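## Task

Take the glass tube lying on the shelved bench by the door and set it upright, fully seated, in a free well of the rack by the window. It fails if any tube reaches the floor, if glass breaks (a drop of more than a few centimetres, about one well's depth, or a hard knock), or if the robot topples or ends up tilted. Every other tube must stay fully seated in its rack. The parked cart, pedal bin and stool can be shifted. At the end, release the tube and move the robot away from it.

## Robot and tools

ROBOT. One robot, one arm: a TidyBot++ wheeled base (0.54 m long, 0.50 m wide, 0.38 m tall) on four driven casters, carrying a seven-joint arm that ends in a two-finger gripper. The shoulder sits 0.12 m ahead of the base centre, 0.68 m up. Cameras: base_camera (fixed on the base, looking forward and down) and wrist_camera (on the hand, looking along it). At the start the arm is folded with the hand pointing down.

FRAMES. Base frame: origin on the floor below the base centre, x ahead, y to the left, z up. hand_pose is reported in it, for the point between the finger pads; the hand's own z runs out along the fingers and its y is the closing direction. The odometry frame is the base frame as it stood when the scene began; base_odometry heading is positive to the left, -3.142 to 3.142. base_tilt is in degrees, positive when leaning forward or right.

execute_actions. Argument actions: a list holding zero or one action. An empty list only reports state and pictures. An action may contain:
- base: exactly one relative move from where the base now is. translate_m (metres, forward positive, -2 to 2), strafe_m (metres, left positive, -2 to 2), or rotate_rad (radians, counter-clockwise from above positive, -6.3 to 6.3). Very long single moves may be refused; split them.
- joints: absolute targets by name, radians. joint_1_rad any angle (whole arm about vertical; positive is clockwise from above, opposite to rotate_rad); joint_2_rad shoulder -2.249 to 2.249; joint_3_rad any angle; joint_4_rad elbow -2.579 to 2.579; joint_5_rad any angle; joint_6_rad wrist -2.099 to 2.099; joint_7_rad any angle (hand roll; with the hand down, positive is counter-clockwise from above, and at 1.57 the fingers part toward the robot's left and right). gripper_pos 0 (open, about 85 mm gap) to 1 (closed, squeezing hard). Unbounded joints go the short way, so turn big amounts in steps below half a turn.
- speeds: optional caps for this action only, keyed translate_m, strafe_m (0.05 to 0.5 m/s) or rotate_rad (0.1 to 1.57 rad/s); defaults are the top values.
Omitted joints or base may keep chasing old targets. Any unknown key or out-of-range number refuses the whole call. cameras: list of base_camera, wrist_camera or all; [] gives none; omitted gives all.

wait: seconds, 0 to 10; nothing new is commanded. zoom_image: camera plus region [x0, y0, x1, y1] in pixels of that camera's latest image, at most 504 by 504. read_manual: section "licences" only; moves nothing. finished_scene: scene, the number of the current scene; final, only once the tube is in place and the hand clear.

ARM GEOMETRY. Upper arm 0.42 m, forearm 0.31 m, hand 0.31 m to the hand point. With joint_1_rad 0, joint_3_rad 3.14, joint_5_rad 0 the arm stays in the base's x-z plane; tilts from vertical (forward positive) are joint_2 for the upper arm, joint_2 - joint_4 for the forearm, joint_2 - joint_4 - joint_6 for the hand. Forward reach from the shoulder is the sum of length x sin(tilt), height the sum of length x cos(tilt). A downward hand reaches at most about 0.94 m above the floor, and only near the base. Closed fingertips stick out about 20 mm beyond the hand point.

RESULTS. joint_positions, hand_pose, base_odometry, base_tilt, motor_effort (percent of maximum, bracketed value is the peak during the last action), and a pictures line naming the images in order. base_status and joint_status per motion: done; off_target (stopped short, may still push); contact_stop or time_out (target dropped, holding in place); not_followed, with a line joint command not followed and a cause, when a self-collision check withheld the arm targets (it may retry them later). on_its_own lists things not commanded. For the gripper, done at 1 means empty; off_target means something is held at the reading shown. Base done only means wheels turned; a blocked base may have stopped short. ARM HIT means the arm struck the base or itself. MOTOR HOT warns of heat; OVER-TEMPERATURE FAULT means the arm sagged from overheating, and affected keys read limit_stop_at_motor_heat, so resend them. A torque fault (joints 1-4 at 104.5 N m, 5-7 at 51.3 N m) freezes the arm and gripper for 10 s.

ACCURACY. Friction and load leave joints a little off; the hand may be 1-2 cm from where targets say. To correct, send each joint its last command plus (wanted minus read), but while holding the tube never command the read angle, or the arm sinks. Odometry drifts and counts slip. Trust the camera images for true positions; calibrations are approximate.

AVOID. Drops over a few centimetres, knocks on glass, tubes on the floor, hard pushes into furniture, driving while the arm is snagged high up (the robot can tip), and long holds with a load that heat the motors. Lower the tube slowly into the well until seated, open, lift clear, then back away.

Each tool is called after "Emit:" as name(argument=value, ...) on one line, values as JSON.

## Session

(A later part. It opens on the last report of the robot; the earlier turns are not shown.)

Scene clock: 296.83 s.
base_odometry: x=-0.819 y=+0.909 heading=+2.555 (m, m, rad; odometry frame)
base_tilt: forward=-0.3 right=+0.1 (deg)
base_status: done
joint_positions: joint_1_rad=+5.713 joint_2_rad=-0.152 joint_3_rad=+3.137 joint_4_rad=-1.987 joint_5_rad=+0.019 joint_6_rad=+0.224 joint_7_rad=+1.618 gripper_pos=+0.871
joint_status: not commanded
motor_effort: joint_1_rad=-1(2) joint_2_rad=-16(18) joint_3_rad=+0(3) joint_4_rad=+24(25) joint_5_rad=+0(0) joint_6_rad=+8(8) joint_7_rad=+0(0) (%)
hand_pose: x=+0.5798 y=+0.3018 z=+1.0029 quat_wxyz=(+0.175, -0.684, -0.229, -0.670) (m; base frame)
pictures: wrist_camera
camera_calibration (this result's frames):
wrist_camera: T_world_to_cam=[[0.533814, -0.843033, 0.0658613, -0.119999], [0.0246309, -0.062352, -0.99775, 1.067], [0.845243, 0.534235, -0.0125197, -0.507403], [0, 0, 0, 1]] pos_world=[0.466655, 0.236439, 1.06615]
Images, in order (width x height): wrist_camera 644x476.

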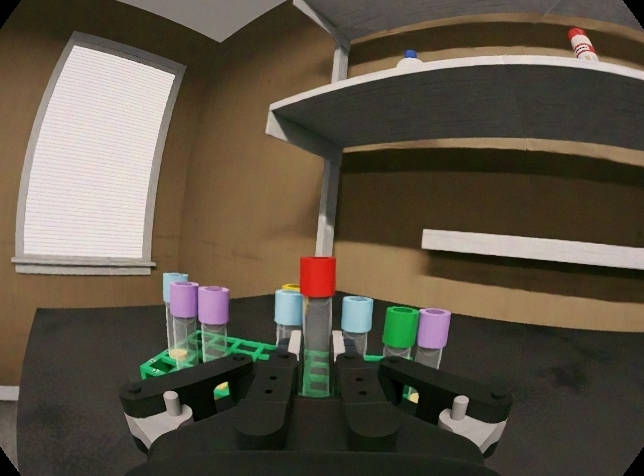

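In. Lower.

Emit:
execute_actions(actions=[{"joints":{"joint_4_rad":-2.12,"joint_6_rad":0.35}}], cameras=["wrist_camera"])

Scene clock: 303.47 s.
base_odometry: x=-0.819 y=+0.909 heading=+2.555 (m, m, rad; odometry frame)
base_tilt: forward=-0.2 right=+0.0 (deg)
base_status: not commanded
joint_positions: joint_1_rad=+5.713 joint_2_rad=-0.160 joint_3_rad=+3.137 joint_4_rad=-2.070 joint_5_rad=+0.019 joint_6_rad=+0.338 joint_7_rad=+1.618 gripper_pos=+0.871
joint_status: joint_4_rad off_target (ended at -2.070, target -2.120); the others done
motor_effort: joint_1_rad=+0(0) joint_2_rad=-12(16) joint_3_rad=+1(0) joint_4_rad=+17(24) joint_5_rad=+0(1) joint_6_rad=+4(8) joint_7_rad=+0(1) (%)
hand_pose: x=+0.5708 y=+0.2967 z=+0.9923 quat_wxyz=(+0.180, -0.671, -0.225, -0.684) (m; base frame)
pictures: wrist_camera
camera_calibration (this result's frames):
wrist_camera: T_world_to_cam=[[0.533459, -0.843336, 0.0648446, -0.117445], [0.0574407, -0.0403662, -0.997533, 1.03084], [0.843873, 0.535868, 0.0269081, -0.535987], [0, 0, 0, 1]] pos_world=[0.455745, 0.229784, 1.05034]
Images, in order (width x height): wrist_camera 644x476.

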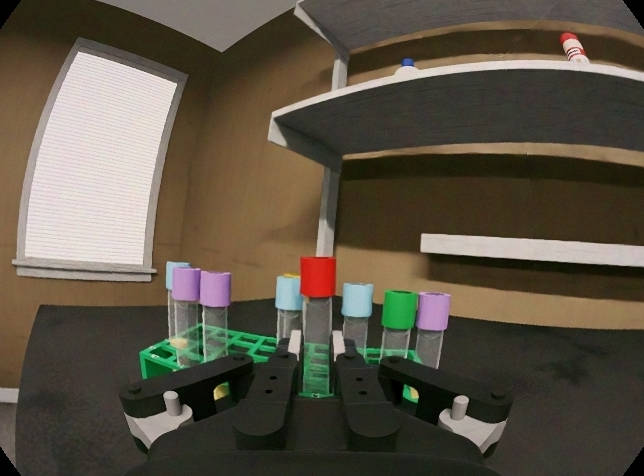

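Emit:
execute_actions(actions=[{"joints":{"joint_4_rad":-2.08,"gripper_pos":0.72}}], cameras=["wrist_camera"])

Emit:
execute_actions(actions=[{"base":{"translate_m":-0.2},"speeds":{"translate_m":0.1}}], cameras=["wrist_camera"])

Scene clock: 306.53 s.
base_odometry: x=-0.819 y=+0.909 heading=+2.555 (m, m, rad; odometry frame)
base_tilt: forward=-0.2 right=+0.0 (deg)
base_status: not commanded
joint_positions: joint_1_rad=+5.713 joint_2_rad=-0.154 joint_3_rad=+3.137 joint_4_rad=-2.075 joint_5_rad=+0.019 joint_6_rad=+0.338 joint_7_rad=+1.618 gripper_pos=+0.720
joint_status: all done
motor_effort: joint_1_rad=+0(1) joint_2_rad=-16(16) joint_3_rad=+1(1) joint_4_rad=+23(23) joint_5_rad=+0(1) joint_6_rad=+8(8) joint_7_rad=+0(0) (%)
hand_pose: x=+0.5720 y=+0.2975 z=+0.9863 quat_wxyz=(+0.179, -0.674, -0.226, -0.680) (m; base frame)
pictures: wrist_camera
camera_calibration (this result's frames):
wrist_camera: T_world_to_cam=[[0.534032, -0.842968, 0.0649229, -0.117567], [0.0485976, -0.0460569, -0.997756, 1.03181], [0.844066, 0.535989, 0.0163704, -0.527071], [0, 0, 0, 1]] pos_world=[0.457524, 0.230921, 1.04576]
Images, in order (width x height): wrist_camera 644x476.

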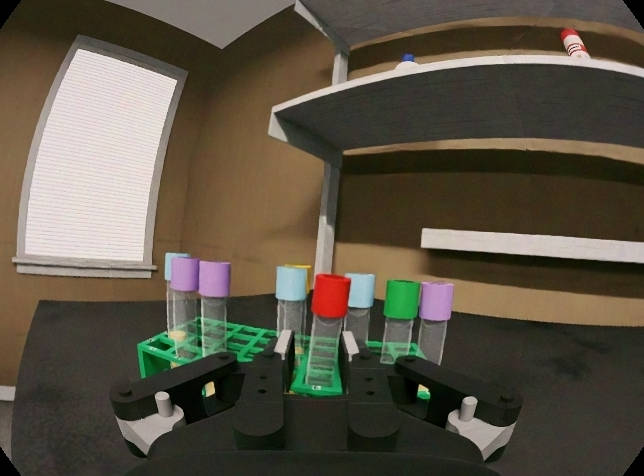

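Scene clock: 309.10 s.
base_odometry: x=-0.653 y=+0.798 heading=+2.555 (m, m, rad; odometry frame)
base_tilt: forward=-0.2 right=+0.0 (deg)
base_status: done
joint_positions: joint_1_rad=+5.713 joint_2_rad=-0.152 joint_3_rad=+3.137 joint_4_rad=-2.075 joint_5_rad=+0.019 joint_6_rad=+0.338 joint_7_rad=+1.618 gripper_pos=+0.720
joint_status: not commanded
motor_effort: joint_1_rad=+1(3) joint_2_rad=-16(19) joint_3_rad=+1(2) joint_4_rad=+23(24) joint_5_rad=+0(0) joint_6_rad=+7(9) joint_7_rad=+0(0) (%)
hand_pose: x=+0.5726 y=+0.2979 z=+0.9851 quat_wxyz=(+0.179, -0.675, -0.226, -0.679) (m; base frame)
pictures: wrist_camera
camera_calibration (this result's frames):
wrist_camera: T_world_to_cam=[[0.534098, -0.842925, 0.0649337, -0.117582], [0.0467186, -0.0472614, -0.997789, 1.03205], [0.844131, 0.535951, 0.0141381, -0.525549], [0, 0, 0, 1]] pos_world=[0.458216, 0.231332, 1.04484]
Images, in order (width x height): wrist_camera 644x476.

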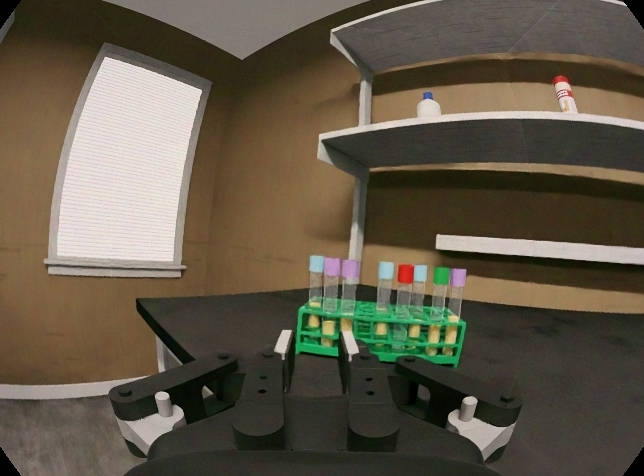

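Seated level with the others.

Emit:
finished_scene(scene=2)

The scene is finished: the task was done.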